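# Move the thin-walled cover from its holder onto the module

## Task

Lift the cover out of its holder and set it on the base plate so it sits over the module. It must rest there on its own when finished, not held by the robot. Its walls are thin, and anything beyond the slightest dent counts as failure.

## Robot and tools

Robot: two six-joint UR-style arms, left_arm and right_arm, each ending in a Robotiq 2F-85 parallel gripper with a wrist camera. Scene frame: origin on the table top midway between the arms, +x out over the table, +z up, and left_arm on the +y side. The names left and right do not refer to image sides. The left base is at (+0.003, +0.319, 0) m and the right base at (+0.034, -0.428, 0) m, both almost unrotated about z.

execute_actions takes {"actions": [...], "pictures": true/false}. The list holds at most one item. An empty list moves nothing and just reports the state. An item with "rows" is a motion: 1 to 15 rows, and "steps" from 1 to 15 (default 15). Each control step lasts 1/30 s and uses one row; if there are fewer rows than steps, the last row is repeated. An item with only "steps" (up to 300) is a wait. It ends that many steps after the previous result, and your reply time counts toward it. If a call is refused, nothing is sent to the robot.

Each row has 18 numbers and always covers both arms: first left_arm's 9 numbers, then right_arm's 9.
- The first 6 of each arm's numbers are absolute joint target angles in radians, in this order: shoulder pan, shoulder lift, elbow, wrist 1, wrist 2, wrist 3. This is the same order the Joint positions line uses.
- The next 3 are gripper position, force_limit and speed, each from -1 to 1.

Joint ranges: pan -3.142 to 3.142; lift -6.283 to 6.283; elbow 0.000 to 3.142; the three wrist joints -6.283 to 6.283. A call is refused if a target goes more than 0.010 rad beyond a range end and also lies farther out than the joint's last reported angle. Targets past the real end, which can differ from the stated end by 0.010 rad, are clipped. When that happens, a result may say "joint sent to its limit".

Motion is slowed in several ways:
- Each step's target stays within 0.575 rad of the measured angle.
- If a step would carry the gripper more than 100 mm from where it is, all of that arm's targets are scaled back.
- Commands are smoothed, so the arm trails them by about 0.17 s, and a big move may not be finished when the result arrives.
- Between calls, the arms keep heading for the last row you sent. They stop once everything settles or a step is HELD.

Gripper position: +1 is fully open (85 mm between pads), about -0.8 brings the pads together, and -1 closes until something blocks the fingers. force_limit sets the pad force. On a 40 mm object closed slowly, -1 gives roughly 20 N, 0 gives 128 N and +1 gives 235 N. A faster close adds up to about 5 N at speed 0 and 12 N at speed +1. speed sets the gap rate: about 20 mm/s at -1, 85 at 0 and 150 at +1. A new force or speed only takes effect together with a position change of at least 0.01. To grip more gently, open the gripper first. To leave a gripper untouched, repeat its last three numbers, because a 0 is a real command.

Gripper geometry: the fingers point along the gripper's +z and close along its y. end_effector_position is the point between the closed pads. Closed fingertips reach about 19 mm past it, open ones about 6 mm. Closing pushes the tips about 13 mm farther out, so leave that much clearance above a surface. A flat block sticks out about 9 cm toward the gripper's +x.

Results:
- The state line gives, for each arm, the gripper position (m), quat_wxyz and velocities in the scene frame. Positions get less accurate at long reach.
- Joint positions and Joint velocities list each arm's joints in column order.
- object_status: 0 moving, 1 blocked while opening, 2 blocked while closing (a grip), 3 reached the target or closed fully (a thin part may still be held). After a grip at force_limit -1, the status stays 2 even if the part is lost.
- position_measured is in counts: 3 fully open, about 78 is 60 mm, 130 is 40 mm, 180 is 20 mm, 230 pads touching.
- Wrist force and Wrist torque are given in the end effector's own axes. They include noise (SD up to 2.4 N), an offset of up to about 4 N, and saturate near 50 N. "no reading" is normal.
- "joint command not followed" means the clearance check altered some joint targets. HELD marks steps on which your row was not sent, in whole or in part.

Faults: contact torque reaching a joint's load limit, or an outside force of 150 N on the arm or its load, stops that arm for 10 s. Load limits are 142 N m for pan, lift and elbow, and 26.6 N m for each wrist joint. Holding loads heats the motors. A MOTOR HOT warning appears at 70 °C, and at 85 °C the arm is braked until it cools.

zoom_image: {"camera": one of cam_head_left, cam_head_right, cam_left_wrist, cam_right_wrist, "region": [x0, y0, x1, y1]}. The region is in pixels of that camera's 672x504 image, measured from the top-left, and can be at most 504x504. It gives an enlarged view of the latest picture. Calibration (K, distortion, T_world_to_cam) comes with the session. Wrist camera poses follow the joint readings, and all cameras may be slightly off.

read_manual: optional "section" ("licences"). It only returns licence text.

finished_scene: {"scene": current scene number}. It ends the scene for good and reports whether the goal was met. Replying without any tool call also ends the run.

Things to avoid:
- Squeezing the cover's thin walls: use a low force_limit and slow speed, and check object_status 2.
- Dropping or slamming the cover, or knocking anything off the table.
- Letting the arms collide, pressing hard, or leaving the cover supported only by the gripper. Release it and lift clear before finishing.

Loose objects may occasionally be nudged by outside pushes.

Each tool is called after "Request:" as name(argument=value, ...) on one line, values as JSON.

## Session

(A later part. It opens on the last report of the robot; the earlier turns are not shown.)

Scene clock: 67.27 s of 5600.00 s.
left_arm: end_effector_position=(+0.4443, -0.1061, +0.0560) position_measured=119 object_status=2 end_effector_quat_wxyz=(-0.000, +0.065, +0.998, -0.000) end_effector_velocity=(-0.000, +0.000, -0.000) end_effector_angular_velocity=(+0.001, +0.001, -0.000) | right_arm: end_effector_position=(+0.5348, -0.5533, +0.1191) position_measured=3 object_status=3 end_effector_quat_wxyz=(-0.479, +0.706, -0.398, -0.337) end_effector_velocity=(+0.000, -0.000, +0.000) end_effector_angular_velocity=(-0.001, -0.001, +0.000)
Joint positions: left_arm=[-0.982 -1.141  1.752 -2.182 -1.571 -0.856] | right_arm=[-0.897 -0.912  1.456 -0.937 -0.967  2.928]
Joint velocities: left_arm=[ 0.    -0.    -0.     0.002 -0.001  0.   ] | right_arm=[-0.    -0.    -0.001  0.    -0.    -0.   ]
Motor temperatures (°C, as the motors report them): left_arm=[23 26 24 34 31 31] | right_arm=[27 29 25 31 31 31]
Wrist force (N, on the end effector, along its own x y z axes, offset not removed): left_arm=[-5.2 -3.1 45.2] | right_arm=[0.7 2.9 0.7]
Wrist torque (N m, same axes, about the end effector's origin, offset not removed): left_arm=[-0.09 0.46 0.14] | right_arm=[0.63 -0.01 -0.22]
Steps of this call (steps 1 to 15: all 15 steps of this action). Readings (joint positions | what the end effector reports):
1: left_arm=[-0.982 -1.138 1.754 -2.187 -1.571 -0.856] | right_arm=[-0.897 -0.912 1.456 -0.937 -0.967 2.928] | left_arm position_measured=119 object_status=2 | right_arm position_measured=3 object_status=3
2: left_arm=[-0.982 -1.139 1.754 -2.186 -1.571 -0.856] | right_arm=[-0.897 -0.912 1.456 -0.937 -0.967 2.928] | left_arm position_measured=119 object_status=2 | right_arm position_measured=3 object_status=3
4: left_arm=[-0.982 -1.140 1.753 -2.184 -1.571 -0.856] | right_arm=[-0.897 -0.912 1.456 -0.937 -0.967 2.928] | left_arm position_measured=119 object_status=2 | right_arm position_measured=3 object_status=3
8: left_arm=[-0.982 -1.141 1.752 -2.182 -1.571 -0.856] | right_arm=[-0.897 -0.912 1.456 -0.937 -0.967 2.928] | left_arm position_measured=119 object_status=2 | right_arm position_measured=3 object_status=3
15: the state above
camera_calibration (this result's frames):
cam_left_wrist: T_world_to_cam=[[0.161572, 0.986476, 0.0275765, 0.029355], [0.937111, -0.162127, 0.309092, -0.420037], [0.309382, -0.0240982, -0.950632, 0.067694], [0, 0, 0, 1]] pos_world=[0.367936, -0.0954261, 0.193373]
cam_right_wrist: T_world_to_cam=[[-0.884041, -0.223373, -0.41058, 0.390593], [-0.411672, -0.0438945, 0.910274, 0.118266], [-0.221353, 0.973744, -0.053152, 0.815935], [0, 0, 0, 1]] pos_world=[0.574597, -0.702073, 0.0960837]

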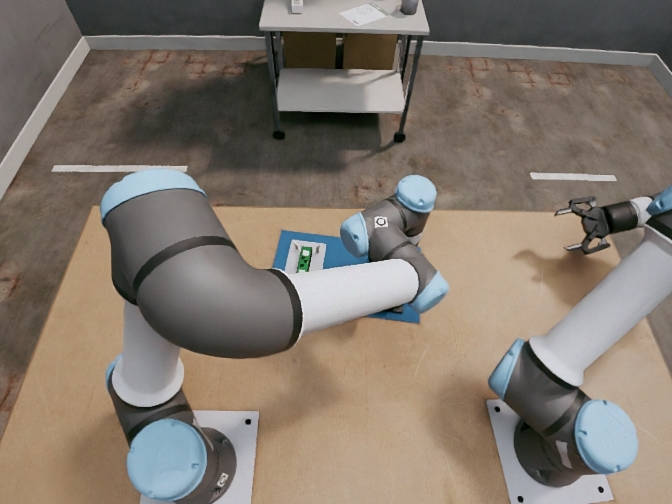

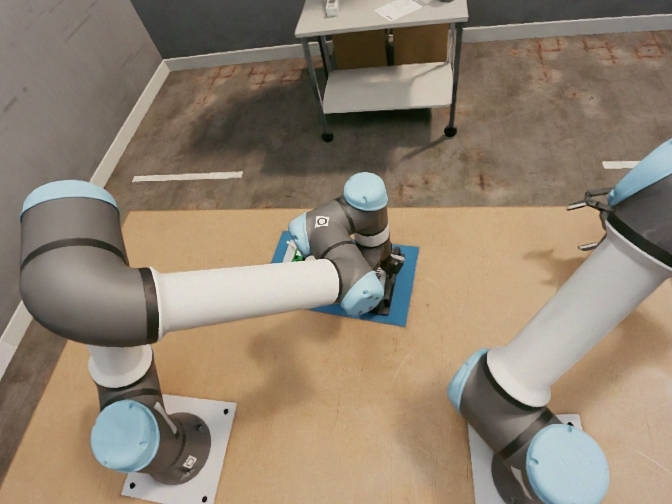

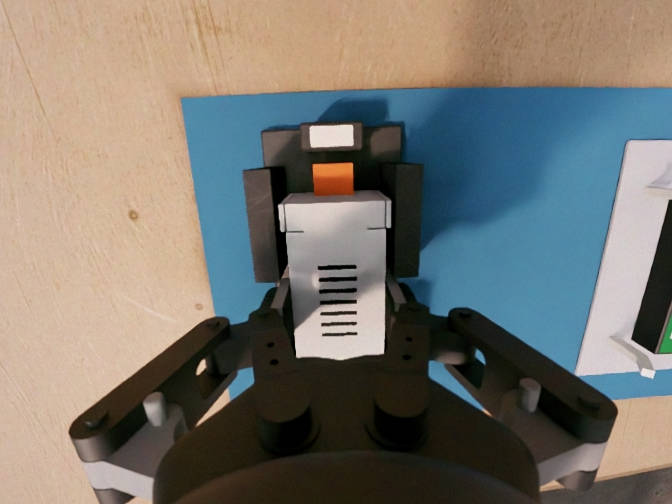

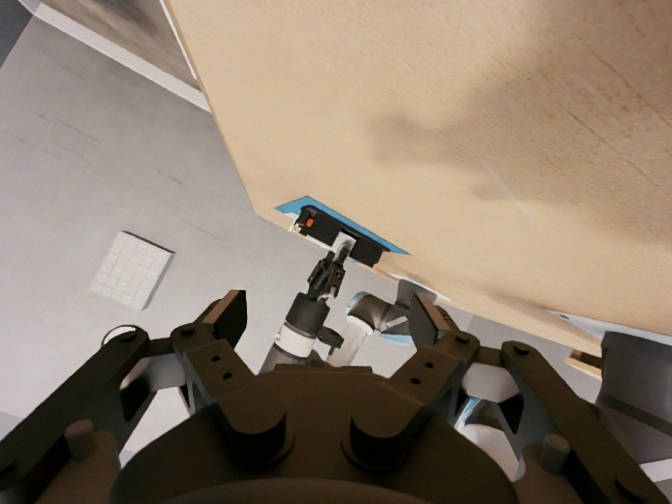

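It's rising.

Request:
execute_actions(actions=[{"rows":[[-0.9822,-1.1438,1.7502,-2.1773,-1.571,-0.856,-0.98,-0.73,-1,-0.897,-0.912,1.456,-0.937,-0.967,2.928,1,-1,0]],"steps":15}], pictures=false)

Request:
execute_actions(actions=[{"rows":[[-0.9822,-1.1465,1.7483,-2.1726,-1.571,-0.856,-0.98,-0.73,-1,-0.897,-0.912,1.456,-0.937,-0.967,2.928,1,-1,0]],"steps":15}], pictures=false)

Request:
execute_actions(actions=[{"rows":[[-0.9822,-1.1493,1.7463,-2.1678,-1.571,-0.856,-0.98,-0.73,-1,-0.897,-0.912,1.456,-0.937,-0.967,2.928,1,-1,0]],"steps":15}], pictures=false)

Request:
execute_actions(actions=[{"rows":[[-0.9822,-1.152,1.7444,-2.1632,-1.571,-0.856,-0.98,-0.73,-1,-0.897,-0.912,1.456,-0.937,-0.967,2.928,1,-1,0]],"steps":15}], pictures=false)

Request:
execute_actions(actions=[{"rows":[[-0.9822,-1.1547,1.7423,-2.1584,-1.571,-0.856,-0.98,-0.73,-1,-0.897,-0.912,1.456,-0.937,-0.967,2.928,1,-1,0]],"steps":15}], pictures=false)

Request:
execute_actions(actions=[{"rows":[[-0.9822,-1.1573,1.7402,-2.1537,-1.571,-0.856,-0.98,-0.73,-1,-0.897,-0.912,1.456,-0.937,-0.967,2.928,1,-1,0]],"steps":15}], pictures=false)

Request:
execute_actions(actions=[{"rows":[[-0.9822,-1.1599,1.7381,-2.149,-1.571,-0.856,-0.98,-0.73,-1,-0.897,-0.912,1.456,-0.937,-0.967,2.928,1,-1,0]],"steps":15}])

Scene clock: 80.77 s of 5600.00 s.
left_arm: end_effector_position=(+0.4443, -0.1062, +0.0580) position_measured=119 object_status=2 end_effector_quat_wxyz=(-0.000, +0.065, +0.998, -0.000) end_effector_velocity=(+0.000, -0.000, +0.000) end_effector_angular_velocity=(-0.000, -0.002, -0.000) | right_arm: end_effector_position=(+0.5348, -0.5533, +0.1191) position_measured=3 object_status=3 end_effector_quat_wxyz=(-0.479, +0.706, -0.398, -0.337) end_effector_velocity=(+0.000, -0.000, +0.000) end_effector_angular_velocity=(+0.000, -0.000, +0.000)
Joint positions: left_arm=[-0.982 -1.144  1.75  -2.177 -1.571 -0.856] | right_arm=[-0.897 -0.912  1.456 -0.937 -0.967  2.928]
Joint velocities: left_arm=[-0.    -0.    -0.    -0.     0.001  0.   ] | right_arm=[ 0.     0.    -0.002  0.002 -0.    -0.   ]
Motor temperatures (°C, as the motors report them): left_arm=[23 26 25 34 31 31] | right_arm=[27 29 25 31 31 31]
Wrist force (N, on the end effector, along its own x y z axes, offset not removed): left_arm=[-1.0 -2.5 41.7] | right_arm=[0.0 2.6 -0.2]
Wrist torque (N m, same axes, about the end effector's origin, offset not removed): left_arm=[-0.04 -0.26 0.08] | right_arm=[0.49 0.05 -0.15]
Steps of this call (steps 1 to 15: the robot went on to your last target; steps 16 to 90: nothing new was sent; then 10.00 s passed at rest; steps 91 to 105: all 15 steps of this action). Readings (joint positions | what the end effector reports):
91: left_arm=[-0.982 -1.141 1.752 -2.182 -1.571 -0.856] | right_arm=[-0.897 -0.912 1.456 -0.937 -0.967 2.928] | left_arm position_measured=119 object_status=2 | right_arm position_measured=3 object_status=3
92: left_arm=[-0.982 -1.142 1.752 -2.181 -1.571 -0.856] | right_arm=[-0.897 -0.912 1.456 -0.937 -0.967 2.928] | left_arm position_measured=119 object_status=2 | right_arm position_measured=3 object_status=3
94: left_arm=[-0.982 -1.143 1.751 -2.179 -1.571 -0.856] | right_arm=[-0.897 -0.912 1.456 -0.937 -0.967 2.928] | left_arm position_measured=119 object_status=2 | right_arm position_measured=3 object_status=3
98: left_arm=[-0.982 -1.144 1.750 -2.178 -1.571 -0.856] | right_arm=[-0.897 -0.912 1.456 -0.937 -0.967 2.928] | left_arm position_measured=119 object_status=2 | right_arm position_measured=3 object_status=3
105: the state above

Scene clock: 81.27 s of 5600.00 s.
left_arm: end_effector_position=(+0.4442, -0.1061, +0.0600) position_measured=119 object_status=2 end_effector_quat_wxyz=(-0.000, +0.065, +0.998, -0.000) end_effector_velocity=(-0.000, -0.000, +0.000) end_effector_angular_velocity=(-0.001, +0.002, +0.000) | right_arm: end_effector_position=(+0.5348, -0.5533, +0.1191) position_measured=3 object_status=3 end_effector_quat_wxyz=(-0.479, +0.706, -0.398, -0.337) end_effector_velocity=(-0.001, +0.001, -0.000) end_effector_angular_velocity=(+0.002, +0.002, +0.000)
Joint positions: left_arm=[-0.982 -1.146  1.748 -2.173 -1.571 -0.856] | right_arm=[-0.897 -0.912  1.456 -0.937 -0.967  2.928]
Joint velocities: left_arm=[-0.    -0.    -0.     0.001 -0.002 -0.   ] | right_arm=[ 0.     0.     0.002  0.    -0.     0.   ]
Motor temperatures (°C, as the motors report them): left_arm=[23 26 25 34 31 31] | right_arm=[27 29 25 31 31 31]
Wrist force (N, on the end effector, along its own x y z axes, offset not removed): left_arm=[-1.6 0.5 44.2] | right_arm=[1.5 1.2 0.9]
Wrist torque (N m, same axes, about the end effector's origin, offset not removed): left_arm=[0.30 -0.32 0.18] | right_arm=[0.40 -0.14 -0.13]
Steps of this call (steps 1 to 15: all 15 steps of this action). Readings (joint positions | what the end effector reports):
1: left_arm=[-0.982 -1.144 1.750 -2.177 -1.571 -0.856] | right_arm=[-0.897 -0.912 1.456 -0.937 -0.967 2.928] | left_arm position_measured=119 object_status=2 | right_arm position_measured=3 object_status=3
2: left_arm=[-0.982 -1.144 1.750 -2.176 -1.571 -0.856] | right_arm=[-0.897 -0.912 1.456 -0.937 -0.967 2.928] | left_arm position_measured=119 object_status=2 | right_arm position_measured=3 object_status=3
4: left_arm=[-0.982 -1.145 1.749 -2.175 -1.571 -0.856] | right_arm=[-0.897 -0.912 1.456 -0.937 -0.967 2.928] | left_arm position_measured=119 object_status=2 | right_arm position_measured=3 object_status=3
8: left_arm=[-0.982 -1.146 1.748 -2.173 -1.571 -0.856] | right_arm=[-0.897 -0.912 1.456 -0.937 -0.967 2.928] | left_arm position_measured=119 object_status=2 | right_arm position_measured=3 object_status=3
15: the state above

Scene clock: 81.77 s of 5600.00 s.
left_arm: end_effector_position=(+0.4442, -0.1061, +0.0620) position_measured=119 object_status=2 end_effector_quat_wxyz=(-0.000, +0.065, +0.998, -0.000) end_effector_velocity=(+0.000, -0.000, -0.000) end_effector_angular_velocity=(+0.000, +0.000, +0.001) | right_arm: end_effector_position=(+0.5348, -0.5533, +0.1191) position_measured=3 object_status=3 end_effector_quat_wxyz=(-0.479, +0.706, -0.398, -0.337) end_effector_velocity=(+0.000, +0.000, +0.000) end_effector_angular_velocity=(+0.000, +0.000, -0.000)
Joint positions: left_arm=[-0.982 -1.149  1.746 -2.168 -1.571 -0.856] | right_arm=[-0.897 -0.912  1.456 -0.937 -0.967  2.928]
Joint velocities: left_arm=[ 0.  0. -0. -0. -0. -0.] | right_arm=[-0.    -0.    -0.     0.001  0.     0.   ]
Motor temperatures (°C, as the motors report them): left_arm=[23 26 25 34 31 31] | right_arm=[27 29 25 31 31 31]
Wrist force (N, on the end effector, along its own x y z axes, offset not removed): left_arm=[-5.5 0.8 43.6] | right_arm=[0.1 1.5 -1.5]
Wrist torque (N m, same axes, about the end effector's origin, offset not removed): left_arm=[0.41 0.53 0.08] | right_arm=[0.22 0.24 0.06]
Steps of this call (steps 1 to 15: all 15 steps of this action). Readings (joint positions | what the end effector reports):
1: left_arm=[-0.982 -1.147 1.748 -2.172 -1.571 -0.856] | right_arm=[-0.897 -0.912 1.456 -0.937 -0.967 2.928] | left_arm position_measured=119 object_status=2 | right_arm position_measured=3 object_status=3
2: left_arm=[-0.982 -1.147 1.748 -2.172 -1.571 -0.856] | right_arm=[-0.897 -0.912 1.456 -0.937 -0.967 2.928] | left_arm position_measured=119 object_status=2 | right_arm position_measured=3 object_status=3
4: left_arm=[-0.982 -1.148 1.747 -2.170 -1.571 -0.856] | right_arm=[-0.897 -0.912 1.456 -0.937 -0.967 2.928] | left_arm position_measured=119 object_status=2 | right_arm position_measured=3 object_status=3
8: left_arm=[-0.982 -1.149 1.746 -2.168 -1.571 -0.856] | right_arm=[-0.897 -0.912 1.456 -0.937 -0.967 2.928] | left_arm position_measured=119 object_status=2 | right_arm position_measured=3 object_status=3
15: the state above

Scene clock: 82.27 s of 5600.00 s.
left_arm: end_effector_position=(+0.4442, -0.1061, +0.0640) position_measured=119 object_status=2 end_effector_quat_wxyz=(-0.000, +0.065, +0.998, -0.000) end_effector_velocity=(+0.000, +0.000, -0.000) end_effector_angular_velocity=(+0.001, -0.001, +0.000) | right_arm: end_effector_position=(+0.5348, -0.5533, +0.1191) position_measured=3 object_status=3 end_effector_quat_wxyz=(-0.479, +0.706, -0.398, -0.337) end_effector_velocity=(-0.000, +0.001, -0.000) end_effector_angular_velocity=(+0.000, +0.000, +0.001)
Joint positions: left_arm=[-0.982 -1.152  1.744 -2.163 -1.571 -0.856] | right_arm=[-0.897 -0.912  1.456 -0.937 -0.967  2.928]
Joint velocities: left_arm=[ 0.     0.    -0.     0.     0.001 -0.   ] | right_arm=[ 0.001 -0.     0.002 -0.001 -0.    -0.   ]
Motor temperatures (°C, as the motors report them): left_arm=[23 26 25 34 31 31] | right_arm=[27 29 25 31 31 31]
Wrist force (N, on the end effector, along its own x y z axes, offset not removed): left_arm=[-0.7 -2.0 45.8] | right_arm=[-1.3 3.8 0.8]
Wrist torque (N m, same axes, about the end effector's origin, offset not removed): left_arm=[0.14 -0.30 0.27] | right_arm=[0.89 0.29 -0.06]
Steps of this call (steps 1 to 15: all 15 steps of this action). Readings (joint positions | what the end effector reports):
1: left_arm=[-0.982 -1.149 1.746 -2.168 -1.571 -0.856] | right_arm=[-0.897 -0.912 1.456 -0.937 -0.967 2.928] | left_arm position_measured=119 object_status=2 | right_arm position_measured=3 object_status=3
2: left_arm=[-0.982 -1.150 1.746 -2.167 -1.571 -0.856] | right_arm=[-0.897 -0.912 1.456 -0.937 -0.967 2.928] | left_arm position_measured=119 object_status=2 | right_arm position_measured=3 object_status=3
4: left_arm=[-0.982 -1.151 1.745 -2.165 -1.571 -0.856] | right_arm=[-0.897 -0.912 1.456 -0.937 -0.967 2.928] | left_arm position_measured=119 object_status=2 | right_arm position_measured=3 object_status=3
8: left_arm=[-0.982 -1.152 1.745 -2.164 -1.571 -0.856] | right_arm=[-0.897 -0.912 1.456 -0.937 -0.967 2.928] | left_arm position_measured=119 object_status=2 | right_arm position_measured=3 object_status=3
15: the state above

Scene clock: 82.77 s of 5600.00 s.
left_arm: end_effector_position=(+0.4442, -0.1061, +0.0660) position_measured=119 object_status=2 end_effector_quat_wxyz=(-0.000, +0.065, +0.998, -0.000) end_effector_velocity=(+0.000, +0.000, +0.001) end_effector_angular_velocity=(+0.001, -0.001, -0.000) | right_arm: end_effector_position=(+0.5348, -0.5533, +0.1191) position_measured=3 object_status=3 end_effector_quat_wxyz=(-0.479, +0.706, -0.398, -0.337) end_effector_velocity=(+0.000, -0.000, +0.000) end_effector_angular_velocity=(-0.001, -0.001, +0.000)
Joint positions: left_arm=[-0.982 -1.155  1.742 -2.158 -1.571 -0.856] | right_arm=[-0.897 -0.912  1.456 -0.937 -0.967  2.928]
Joint velocities: left_arm=[-0.    -0.001 -0.     0.001  0.001 -0.   ] | right_arm=[ 0.     0.    -0.001 -0.001  0.    -0.   ]
Motor temperatures (°C, as the motors report them): left_arm=[23 26 25 34 31 31] | right_arm=[27 29 25 31 31 31]
Wrist force (N, on the end effector, along its own x y z axes, offset not removed): left_arm=[-1.8 -3.1 40.9] | right_arm=[3.3 0.5 -2.2]
Wrist torque (N m, same axes, about the end effector's origin, offset not removed): left_arm=[-0.28 -0.24 0.30] | right_arm=[0.11 -0.64 -0.12]
Steps of this call (steps 1 to 15: all 15 steps of this action). Readings (joint positions | what the end effector reports):
1: left_arm=[-0.982 -1.152 1.744 -2.163 -1.571 -0.856] | right_arm=[-0.897 -0.912 1.456 -0.937 -0.967 2.928] | left_arm position_measured=119 object_status=2 | right_arm position_measured=3 object_status=3
2: left_arm=[-0.982 -1.153 1.744 -2.162 -1.571 -0.856] | right_arm=[-0.897 -0.912 1.456 -0.937 -0.967 2.928] | left_arm position_measured=119 object_status=2 | right_arm position_measured=3 object_status=3
4: left_arm=[-0.982 -1.154 1.743 -2.160 -1.571 -0.856] | right_arm=[-0.897 -0.912 1.456 -0.937 -0.967 2.928] | left_arm position_measured=119 object_status=2 | right_arm position_measured=3 object_status=3
8: left_arm=[-0.982 -1.154 1.742 -2.159 -1.571 -0.856] | right_arm=[-0.897 -0.912 1.456 -0.937 -0.967 2.928] | left_arm position_measured=119 object_status=2 | right_arm position_measured=3 object_status=3
15: the state above

Scene clock: 83.27 s of 5600.00 s.
left_arm: end_effector_position=(+0.4442, -0.1061, +0.0680) position_measured=119 object_status=2 end_effector_quat_wxyz=(-0.000, +0.065, +0.998, -0.000) end_effector_velocity=(+0.000, +0.000, +0.000) end_effector_angular_velocity=(+0.000, -0.002, +0.001) | right_arm: end_effector_position=(+0.5348, -0.5533, +0.1191) position_measured=3 object_status=3 end_effector_quat_wxyz=(-0.479, +0.706, -0.398, -0.337) end_effector_velocity=(+0.000, -0.000, -0.000) end_effector_angular_velocity=(-0.001, -0.001, -0.000)
Joint positions: left_arm=[-0.982 -1.157  1.74  -2.154 -1.571 -0.856] | right_arm=[-0.897 -0.912  1.456 -0.937 -0.967  2.928]
Joint velocities: left_arm=[ 0.    -0.001 -0.     0.     0.002 -0.001] | right_arm=[ 0.     0.    -0.001 -0.001  0.001  0.   ]
Motor temperatures (°C, as the motors report them): left_arm=[23 26 25 34 31 31] | right_arm=[27 29 25 31 31 31]
Wrist force (N, on the end effector, along its own x y z axes, offset not removed): left_arm=[-3.9 1.2 38.2] | right_arm=[1.0 1.1 0.3]
Wrist torque (N m, same axes, about the end effector's origin, offset not removed): left_arm=[0.48 0.44 0.10] | right_arm=[0.32 0.02 0.03]
Steps of this call (steps 1 to 15: all 15 steps of this action). Readings (joint positions | what the end effector reports):
1: left_arm=[-0.982 -1.155 1.742 -2.158 -1.571 -0.856] | right_arm=[-0.897 -0.912 1.456 -0.937 -0.967 2.928] | left_arm position_measured=119 object_status=2 | right_arm position_measured=3 object_status=3
2: left_arm=[-0.982 -1.155 1.742 -2.157 -1.571 -0.856] | right_arm=[-0.897 -0.912 1.456 -0.937 -0.967 2.928] | left_arm position_measured=119 object_status=2 | right_arm position_measured=3 object_status=3
4: left_arm=[-0.982 -1.156 1.741 -2.156 -1.571 -0.856] | right_arm=[-0.897 -0.912 1.456 -0.937 -0.967 2.928] | left_arm position_measured=119 object_status=2 | right_arm position_measured=3 object_status=3
8: left_arm=[-0.982 -1.157 1.740 -2.154 -1.571 -0.856] | right_arm=[-0.897 -0.912 1.456 -0.937 -0.967 2.928] | left_arm position_measured=119 object_status=2 | right_arm position_measured=3 object_status=3
15: the state above

Scene clock: 83.77 s of 5600.00 s.
left_arm: end_effector_position=(+0.4442, -0.1061, +0.0701) position_measured=119 object_status=2 end_effector_quat_wxyz=(-0.000, +0.065, +0.998, -0.000) end_effector_velocity=(-0.000, -0.000, -0.000) end_effector_angular_velocity=(+0.000, +0.000, -0.001) | right_arm: end_effector_position=(+0.5348, -0.5533, +0.1191) position_measured=3 object_status=3 end_effector_quat_wxyz=(-0.479, +0.706, -0.398, -0.337) end_effector_velocity=(-0.000, -0.001, +0.000) end_effector_angular_velocity=(-0.000, +0.000, -0.001)
Joint positions: left_arm=[-0.982 -1.16   1.738 -2.149 -1.571 -0.856] | right_arm=[-0.897 -0.912  1.456 -0.937 -0.967  2.928]
Joint velocities: left_arm=[-0.001  0.    -0.     0.    -0.     0.   ] | right_arm=[-0.001 -0.    -0.     0.    -0.     0.   ]
Motor temperatures (°C, as the motors report them): left_arm=[23 26 25 34 31 31] | right_arm=[27 29 25 31 31 31]
Wrist force (N, on the end effector, along its own x y z axes, offset not removed): left_arm=[-0.6 -3.6 1.8] | right_arm=[-2.5 2.7 1.1]
Wrist torque (N m, same axes, about the end effector's origin, offset not removed): left_arm=[-0.50 0.31 0.09] | right_arm=[0.54 0.59 0.03]
Steps of this call (steps 1 to 15: all 15 steps of this action). Readings (joint positions | what the end effector reports):
1: left_arm=[-0.982 -1.157 1.740 -2.154 -1.571 -0.856] | right_arm=[-0.897 -0.912 1.456 -0.937 -0.967 2.928] | left_arm position_measured=119 object_status=2 | right_arm position_measured=3 object_status=3
2: left_arm=[-0.982 -1.158 1.740 -2.153 -1.571 -0.856] | right_arm=[-0.897 -0.912 1.456 -0.937 -0.967 2.928] | left_arm position_measured=119 object_status=2 | right_arm position_measured=3 object_status=3
4: left_arm=[-0.982 -1.159 1.739 -2.151 -1.571 -0.856] | right_arm=[-0.897 -0.912 1.456 -0.937 -0.967 2.928] | left_arm position_measured=119 object_status=2 | right_arm position_measured=3 object_status=3
8: left_arm=[-0.982 -1.160 1.738 -2.150 -1.571 -0.856] | right_arm=[-0.897 -0.912 1.456 -0.937 -0.967 2.928] | left_arm position_measured=119 object_status=2 | right_arm position_measured=3 object_status=3
15: the state above
camera_calibration (this result's frames):
cam_left_wrist: T_world_to_cam=[[0.161583, 0.986479, 0.027386, 0.0289851], [0.937089, -0.162076, 0.309187, -0.424365], [0.309445, -0.0242961, -0.950607, 0.0810526], [0, 0, 0, 1]] pos_world=[0.367903, -0.0954034, 0.207464]
cam_right_wrist: T_world_to_cam=[[-0.884041, -0.223373, -0.41058, 0.390593], [-0.411673, -0.0438944, 0.910274, 0.118266], [-0.221353, 0.973744, -0.0531522, 0.815935], [0, 0, 0, 1]] pos_world=[0.574597, -0.702073, 0.0960838]

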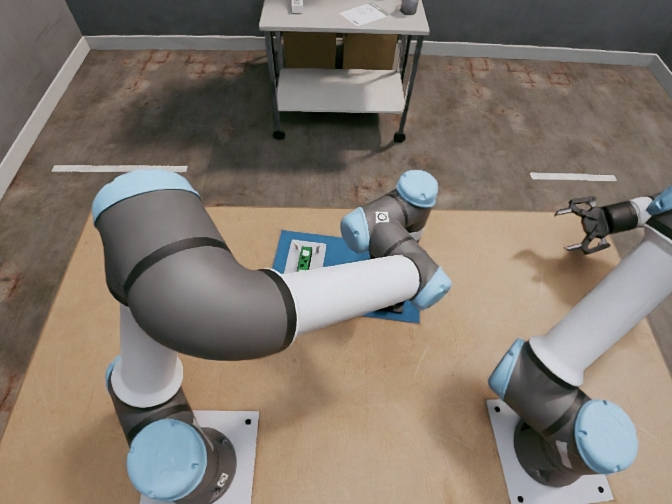

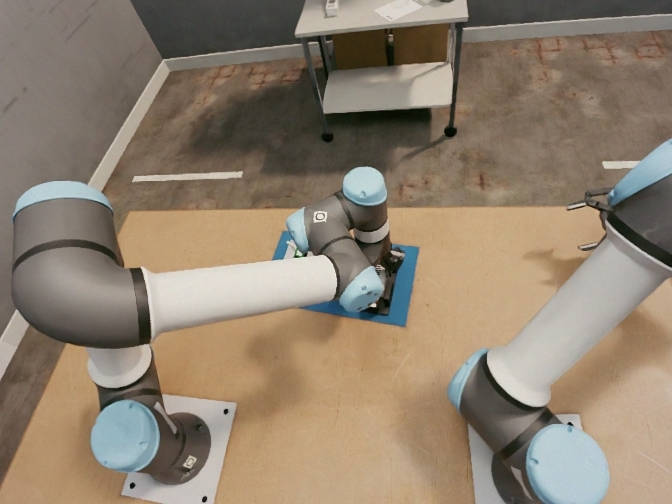

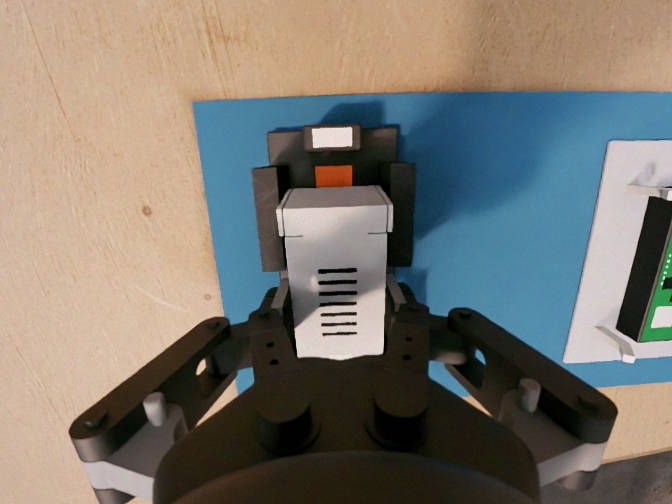

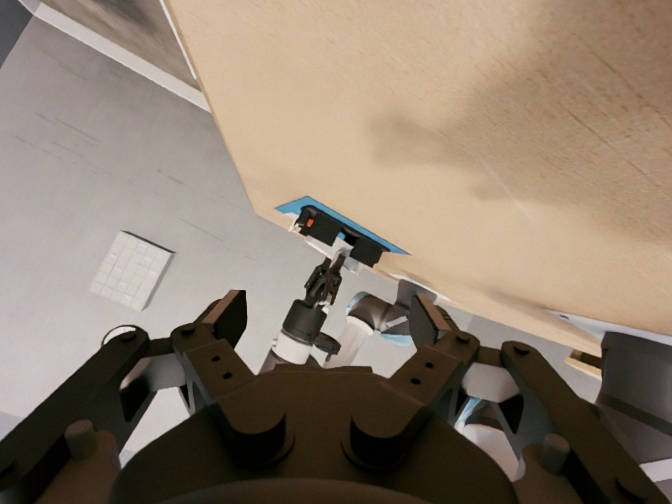

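Request:
execute_actions(actions=[{"rows":[[-0.9822,-1.18,1.72,-2.111,-1.571,-0.856,-0.98,-0.73,-1,-0.897,-0.912,1.456,-0.937,-0.967,2.928,1,-1,0],[-0.9822,-1.18,1.72,-2.111,-1.571,-0.856,-0.98,-0.73,-1,-0.897,-0.912,1.456,-0.937,-0.967,2.928,1,-1,0],[-0.9822,-1.205,1.69,-2.056,-1.571,-0.856,-0.98,-0.73,-1,-0.897,-0.912,1.456,-0.937,-0.967,2.928,1,-1,0],[-0.9822,-1.205,1.69,-2.056,-1.571,-0.856,-0.98,-0.73,-1,-0.897,-0.912,1.456,-0.937,-0.967,2.928,1,-1,0],[-0.9822,-1.2387,1.6491,-1.9812,-1.571,-0.856,-0.98,-0.73,-1,-0.897,-0.912,1.456,-0.937,-0.967,2.928,1,-1,0]],"steps":15}], pictures=false)

Request:
execute_actions(actions=[{"rows":[[-0.6563,-1.4685,1.9382,-2.0405,-1.571,-0.5303,-0.98,-0.73,-1,-0.897,-0.912,1.456,-0.937,-0.967,2.928,1,-1,0]],"steps":15}], pictures=false)

Request:
execute_actions(actions=[{"steps":12}])

Request:
execute_actions(actions=[{"rows":[[-0.6563,-1.4103,2.0035,-2.164,-1.571,-0.5303,-0.98,-0.73,-1,-0.897,-0.912,1.456,-0.937,-0.967,2.928,1,-1,0]],"steps":15}])

Request:
zoom_image(camera="cam_left_wrist", region=[220,100,450,330])

Scene clock: 100.87 s of 5600.00 s.
left_arm: end_effector_position=(+0.4443, -0.1062, +0.1384) position_measured=119 object_status=2 end_effector_quat_wxyz=(-0.000, +0.065, +0.998, -0.000) end_effector_velocity=(-0.001, +0.001, +0.017) end_effector_angular_velocity=(+0.002, +0.002, -0.001) | right_arm: end_effector_position=(+0.5348, -0.5533, +0.1191) position_measured=3 object_status=3 end_effector_quat_wxyz=(-0.479, +0.706, -0.398, -0.337) end_effector_velocity=(+0.000, +0.000, -0.000) end_effector_angular_velocity=(+0.001, +0.000, -0.000)
Joint positions: left_arm=[-0.982 -1.237  1.651 -1.985 -1.571 -0.856] | right_arm=[-0.897 -0.912  1.456 -0.937 -0.967  2.928]
Joint velocities: left_arm=[-0.001 -0.019 -0.022  0.044 -0.001 -0.   ] | right_arm=[ 0.001  0.001 -0.     0.     0.001  0.   ]
Motor temperatures (°C, as the motors report them): left_arm=[23 26 25 34 31 31] | right_arm=[27 29 25 31 31 31]
Wrist force (N, on the end effector, along its own x y z axes, offset not removed): left_arm=[0.9 -4.1 1.0] | right_arm=[0.2 1.6 4.1]
Wrist torque (N m, same axes, about the end effector's origin, offset not removed): left_arm=[-0.61 0.09 0.06] | right_arm=[0.38 0.15 0.07]
Steps of this call (steps 1 to 15: the robot went on to your last target; steps 16 to 90: nothing new was sent; then 13.60 s passed at rest; steps 91 to 105: all 15 steps of this action). Readings (joint positions | what the end effector reports):
91: left_arm=[-0.982 -1.160 1.738 -2.148 -1.571 -0.856] | right_arm=[-0.897 -0.912 1.456 -0.937 -0.967 2.928] | left_arm position_measured=119 object_status=2 | right_arm position_measured=3 object_status=3
92: left_arm=[-0.982 -1.164 1.735 -2.142 -1.571 -0.856] | right_arm=[-0.897 -0.912 1.456 -0.937 -0.967 2.928] | left_arm position_measured=119 object_status=2 | right_arm position_measured=3 object_status=3
94: left_arm=[-0.982 -1.176 1.722 -2.119 -1.571 -0.856] | right_arm=[-0.897 -0.912 1.456 -0.937 -0.967 2.928] | left_arm position_measured=119 object_status=2 | right_arm position_measured=3 object_status=3
98: left_arm=[-0.982 -1.217 1.675 -2.031 -1.571 -0.856] | right_arm=[-0.897 -0.912 1.456 -0.937 -0.967 2.928] | left_arm position_measured=119 object_status=2 | right_arm position_measured=3 object_status=3
105: the state above

Scene clock: 101.37 s of 5600.00 s.
left_arm: end_effector_position=(+0.4750, +0.1117, +0.1406) position_measured=119 object_status=2 end_effector_quat_wxyz=(+0.000, +0.065, +0.998, -0.000) end_effector_velocity=(-0.008, +0.111, -0.006) end_effector_angular_velocity=(+0.004, +0.004, +0.001) | right_arm: end_effector_position=(+0.5348, -0.5533, +0.1191) position_measured=3 object_status=3 end_effector_quat_wxyz=(-0.479, +0.706, -0.398, -0.337) end_effector_velocity=(-0.000, -0.000, +0.000) end_effector_angular_velocity=(-0.000, +0.000, +0.000)
Joint positions: left_arm=[-0.672 -1.458  1.925 -2.038 -1.571 -0.546] | right_arm=[-0.897 -0.912  1.456 -0.937 -0.967  2.928]
Joint velocities: left_arm=[ 0.165 -0.111  0.142 -0.026  0.     0.164] | right_arm=[-0. -0.  0.  0. -0.  0.]
Motor temperatures (°C, as the motors report them): left_arm=[23 26 25 34 31 31] | right_arm=[27 29 25 31 31 31]
Wrist force (N, on the end effector, along its own x y z axes, offset not removed): left_arm=[2.6 1.8 1.9] | right_arm=[3.0 1.7 -0.1]
Wrist torque (N m, same axes, about the end effector's origin, offset not removed): left_arm=[0.47 -0.17 -0.04] | right_arm=[0.41 -0.41 -0.23]
Steps of this call (steps 1 to 15: all 15 steps of this action). Readings (joint positions | what the end effector reports):
1: left_arm=[-0.982 -1.238 1.651 -1.984 -1.571 -0.856] | right_arm=[-0.897 -0.912 1.456 -0.937 -0.967 2.928] | left_arm position_measured=119 object_status=2 | right_arm position_measured=3 object_status=3
2: left_arm=[-0.973 -1.247 1.660 -1.988 -1.571 -0.846] | right_arm=[-0.897 -0.912 1.456 -0.937 -0.967 2.928] | left_arm position_measured=119 object_status=2 | right_arm position_measured=3 object_status=3
4: left_arm=[-0.918 -1.289 1.709 -1.998 -1.571 -0.792] | right_arm=[-0.897 -0.912 1.456 -0.937 -0.967 2.928] | left_arm position_measured=119 object_status=2 | right_arm position_measured=3 object_status=3
8: left_arm=[-0.804 -1.368 1.810 -2.018 -1.571 -0.678] | right_arm=[-0.897 -0.912 1.456 -0.937 -0.967 2.928] | left_arm position_measured=119 object_status=2 | right_arm position_measured=3 object_status=3
15: the state above

Scene clock: 101.77 s of 5600.00 s.
left_arm: end_effector_position=(+0.4742, +0.1218, +0.1400) position_measured=119 object_status=2 end_effector_quat_wxyz=(-0.000, +0.065, +0.998, -0.000) end_effector_velocity=(-0.000, +0.002, -0.001) end_effector_angular_velocity=(+0.001, +0.001, +0.001) | right_arm: end_effector_position=(+0.5348, -0.5533, +0.1191) position_measured=3 object_status=3 end_effector_quat_wxyz=(-0.479, +0.706, -0.398, -0.337) end_effector_velocity=(+0.001, +0.001, -0.000) end_effector_angular_velocity=(-0.001, -0.001, +0.000)
Joint positions: left_arm=[-0.657 -1.468  1.938 -2.04  -1.571 -0.53 ] | right_arm=[-0.897 -0.912  1.456 -0.937 -0.967  2.928]
Joint velocities: left_arm=[ 0.003 -0.001  0.002 -0.     0.     0.002] | right_arm=[ 0.001 -0.    -0.    -0.001  0.001 -0.   ]
Motor temperatures (°C, as the motors report them): left_arm=[23 26 25 34 31 31] | right_arm=[27 29 25 31 31 31]
Wrist force (N, on the end effector, along its own x y z axes, offset not removed): left_arm=[0.4 -0.6 1.2] | right_arm=[0.8 0.7 -0.3]
Wrist torque (N m, same axes, about the end effector's origin, offset not removed): left_arm=[0.02 0.12 0.24] | right_arm=[0.25 -0.10 0.06]
Steps of this call (steps 1 to 12: the robot went on to your last target). Readings (joint positions | what the end effector reports):
1: left_arm=[-0.667 -1.461 1.929 -2.039 -1.571 -0.541] | right_arm=[-0.897 -0.912 1.456 -0.937 -0.967 2.928] | left_arm position_measured=119 object_status=2 | right_arm position_measured=3 object_status=3
2: left_arm=[-0.664 -1.464 1.932 -2.039 -1.571 -0.538] | right_arm=[-0.897 -0.912 1.456 -0.937 -0.967 2.928] | left_arm position_measured=119 object_status=2 | right_arm position_measured=3 object_status=3
4: left_arm=[-0.660 -1.466 1.935 -2.040 -1.571 -0.534] | right_arm=[-0.897 -0.912 1.456 -0.937 -0.967 2.928] | left_arm position_measured=119 object_status=2 | right_arm position_measured=3 object_status=3
8: left_arm=[-0.657 -1.468 1.937 -2.040 -1.571 -0.531] | right_arm=[-0.897 -0.912 1.456 -0.937 -0.967 2.928] | left_arm position_measured=119 object_status=2 | right_arm position_measured=3 object_status=3
12: the state above
camera_calibration (this result's frames):
cam_left_wrist: T_world_to_cam=[[0.161403, 0.986503, 0.0275782, -0.202601], [0.937111, -0.161965, 0.309178, -0.437119], [0.309472, -0.0240583, -0.950604, 0.143737], [0, 0, 0, 1]] pos_world=[0.397846, 0.132527, 0.277372]
cam_right_wrist: T_world_to_cam=[[-0.884041, -0.223373, -0.41058, 0.390593], [-0.411673, -0.0438947, 0.910274, 0.118266], [-0.221353, 0.973744, -0.0531519, 0.815935], [0, 0, 0, 1]] pos_world=[0.574597, -0.702073, 0.0960836]

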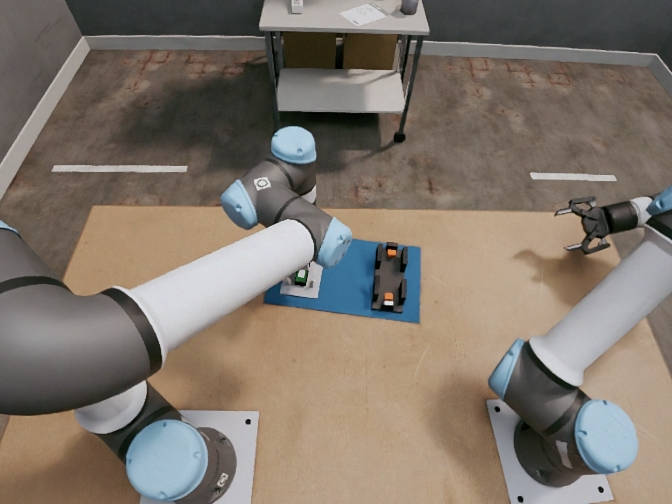

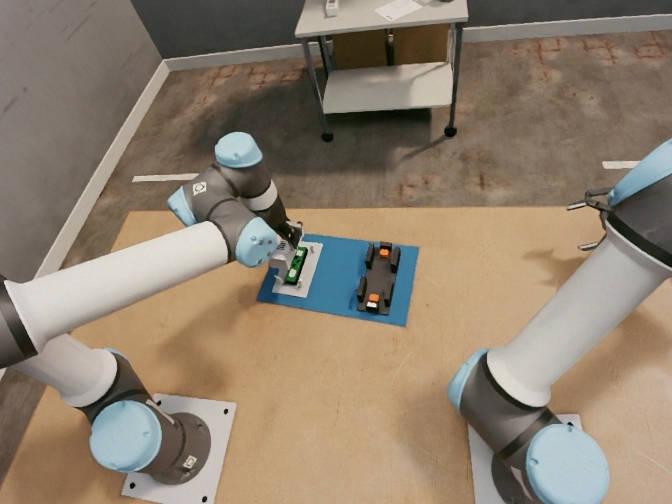

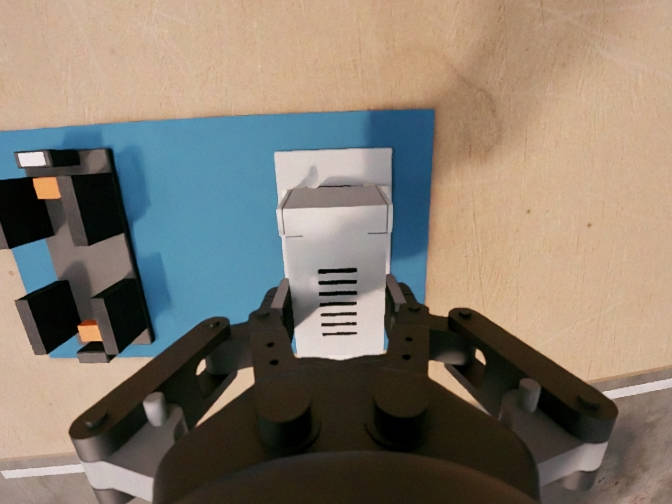

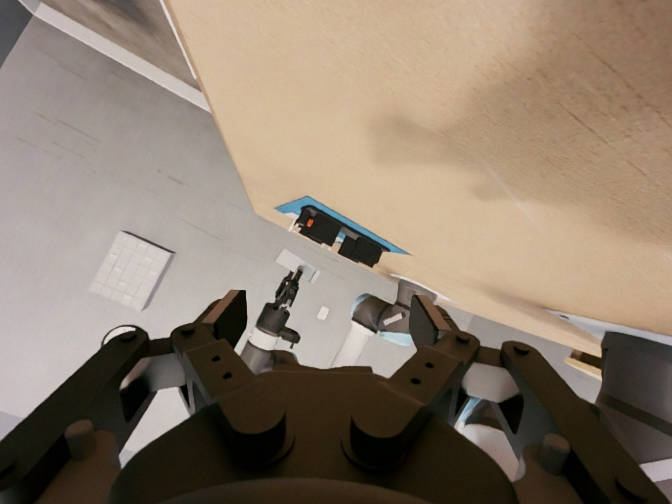

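Scene clock: 102.27 s of 5600.00 s.
left_arm: end_effector_position=(+0.4742, +0.1220, +0.0954) position_measured=119 object_status=2 end_effector_quat_wxyz=(-0.000, +0.065, +0.998, -0.000) end_effector_velocity=(+0.000, -0.000, -0.004) end_effector_angular_velocity=(-0.001, -0.002, +0.000) | right_arm: end_effector_position=(+0.5348, -0.5533, +0.1191) position_measured=3 object_status=3 end_effector_quat_wxyz=(-0.479, +0.706, -0.398, -0.337) end_effector_velocity=(+0.000, -0.000, +0.000) end_effector_angular_velocity=(-0.001, -0.001, +0.001)
Joint positions: left_arm=[-0.656 -1.411  2.003 -2.163 -1.571 -0.53 ] | right_arm=[-0.897 -0.912  1.456 -0.937 -0.967  2.928]
Joint velocities: left_arm=[ 0.     0.005  0.006 -0.013 -0.    -0.   ] | right_arm=[ 0.    -0.    -0.001 -0.    -0.001  0.   ]
Motor temperatures (°C, as the motors report them): left_arm=[23 26 25 34 31 31] | right_arm=[27 29 25 31 31 31]
Wrist force (N, on the end effector, along its own x y z axes, offset not removed): left_arm=[1.2 2.7 2.7] | right_arm=[3.5 4.4 2.3]
Wrist torque (N m, same axes, about the end effector's origin, offset not removed): left_arm=[0.79 -0.27 0.18] | right_arm=[0.78 -0.38 0.00]
Steps of this call (steps 1 to 15: all 15 steps of this action). Readings (joint positions | what the end effector reports):
1: left_arm=[-0.656 -1.468 1.939 -2.041 -1.571 -0.530] | right_arm=[-0.897 -0.912 1.456 -0.937 -0.967 2.928] | left_arm position_measured=119 object_status=2 | right_arm position_measured=3 object_status=3
2: left_arm=[-0.656 -1.461 1.947 -2.051 -1.571 -0.530] | right_arm=[-0.897 -0.912 1.456 -0.937 -0.967 2.928] | left_arm position_measured=119 object_status=2 | right_arm position_measured=3 object_status=3
4: left_arm=[-0.656 -1.437 1.974 -2.099 -1.571 -0.530] | right_arm=[-0.897 -0.912 1.456 -0.937 -0.967 2.928] | left_arm position_measured=119 object_status=2 | right_arm position_measured=3 object_status=3
8: left_arm=[-0.656 -1.417 1.997 -2.149 -1.571 -0.530] | right_arm=[-0.897 -0.912 1.456 -0.937 -0.967 2.928] | left_arm position_measured=119 object_status=2 | right_arm position_measured=3 object_status=3
15: the state above
camera_calibration (this result's frames):
cam_left_wrist: T_world_to_cam=[[0.161383, 0.986507, 0.0275736, -0.201496], [0.937157, -0.161948, 0.309046, -0.42328], [0.309342, -0.0240342, -0.950647, 0.101416], [0, 0, 0, 1]] pos_world=[0.397825, 0.132665, 0.23278]
cam_right_wrist: T_world_to_cam=[[-0.884041, -0.223373, -0.41058, 0.390593], [-0.411673, -0.0438947, 0.910274, 0.118266], [-0.221353, 0.973744, -0.053152, 0.815935], [0, 0, 0, 1]] pos_world=[0.574597, -0.702073, 0.0960836]

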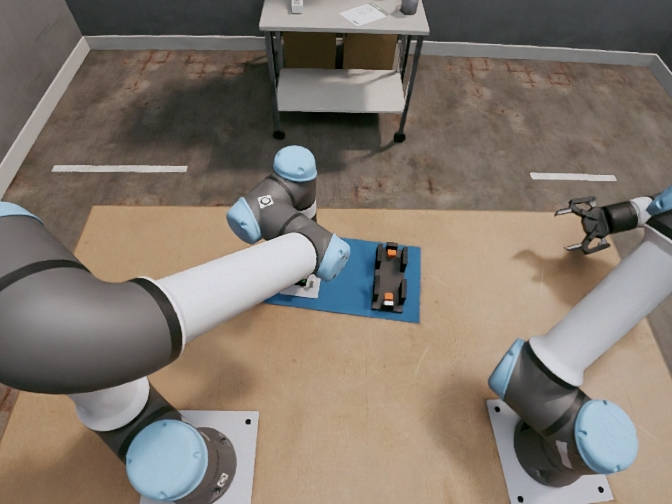

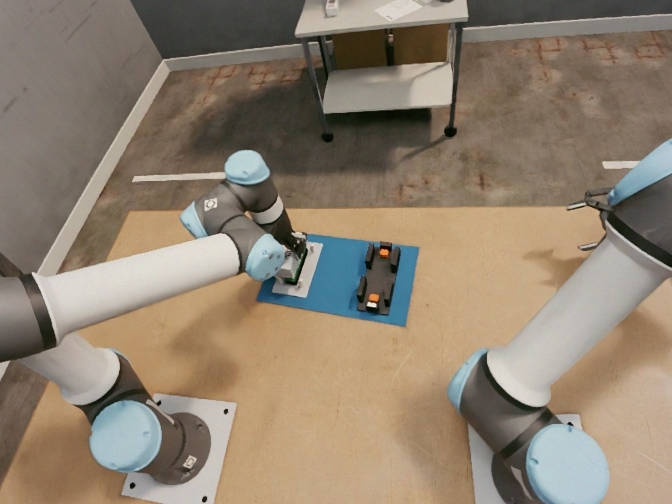

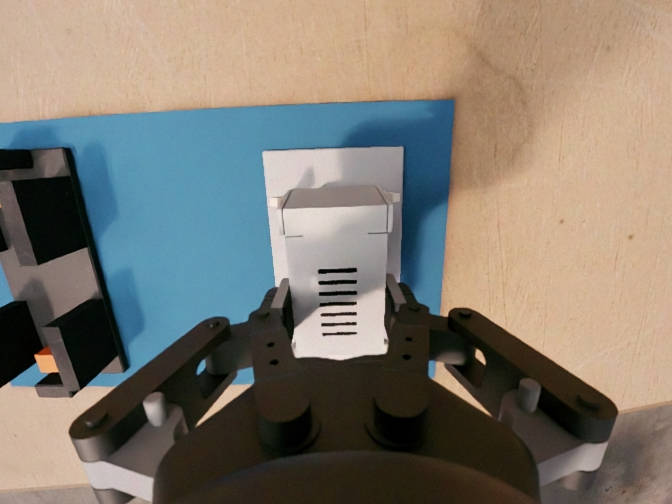

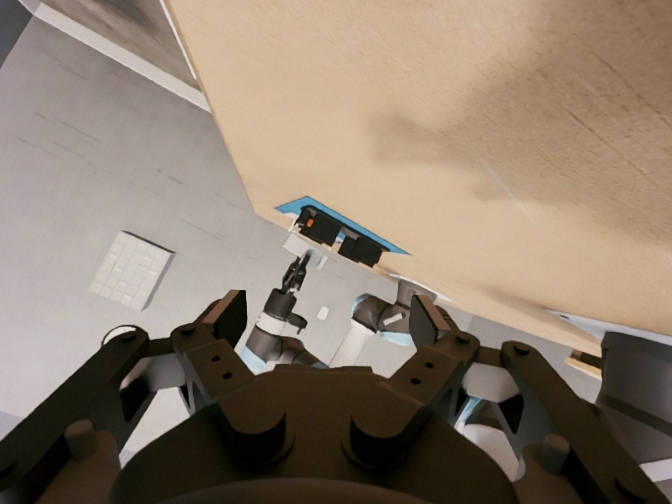

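Region (220, 100, 450, 330) of cam_left_wrist's 672x504 image, scaled by 2.191, with more detail than that image has.

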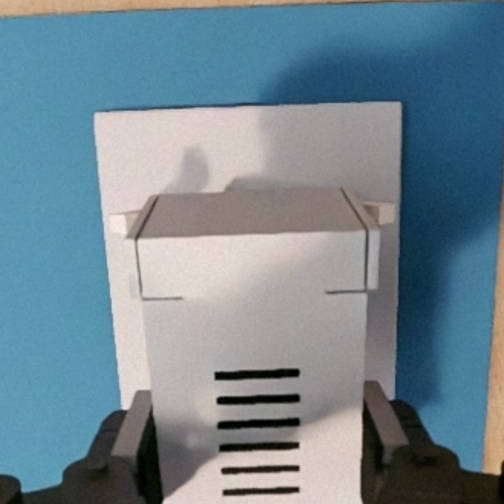

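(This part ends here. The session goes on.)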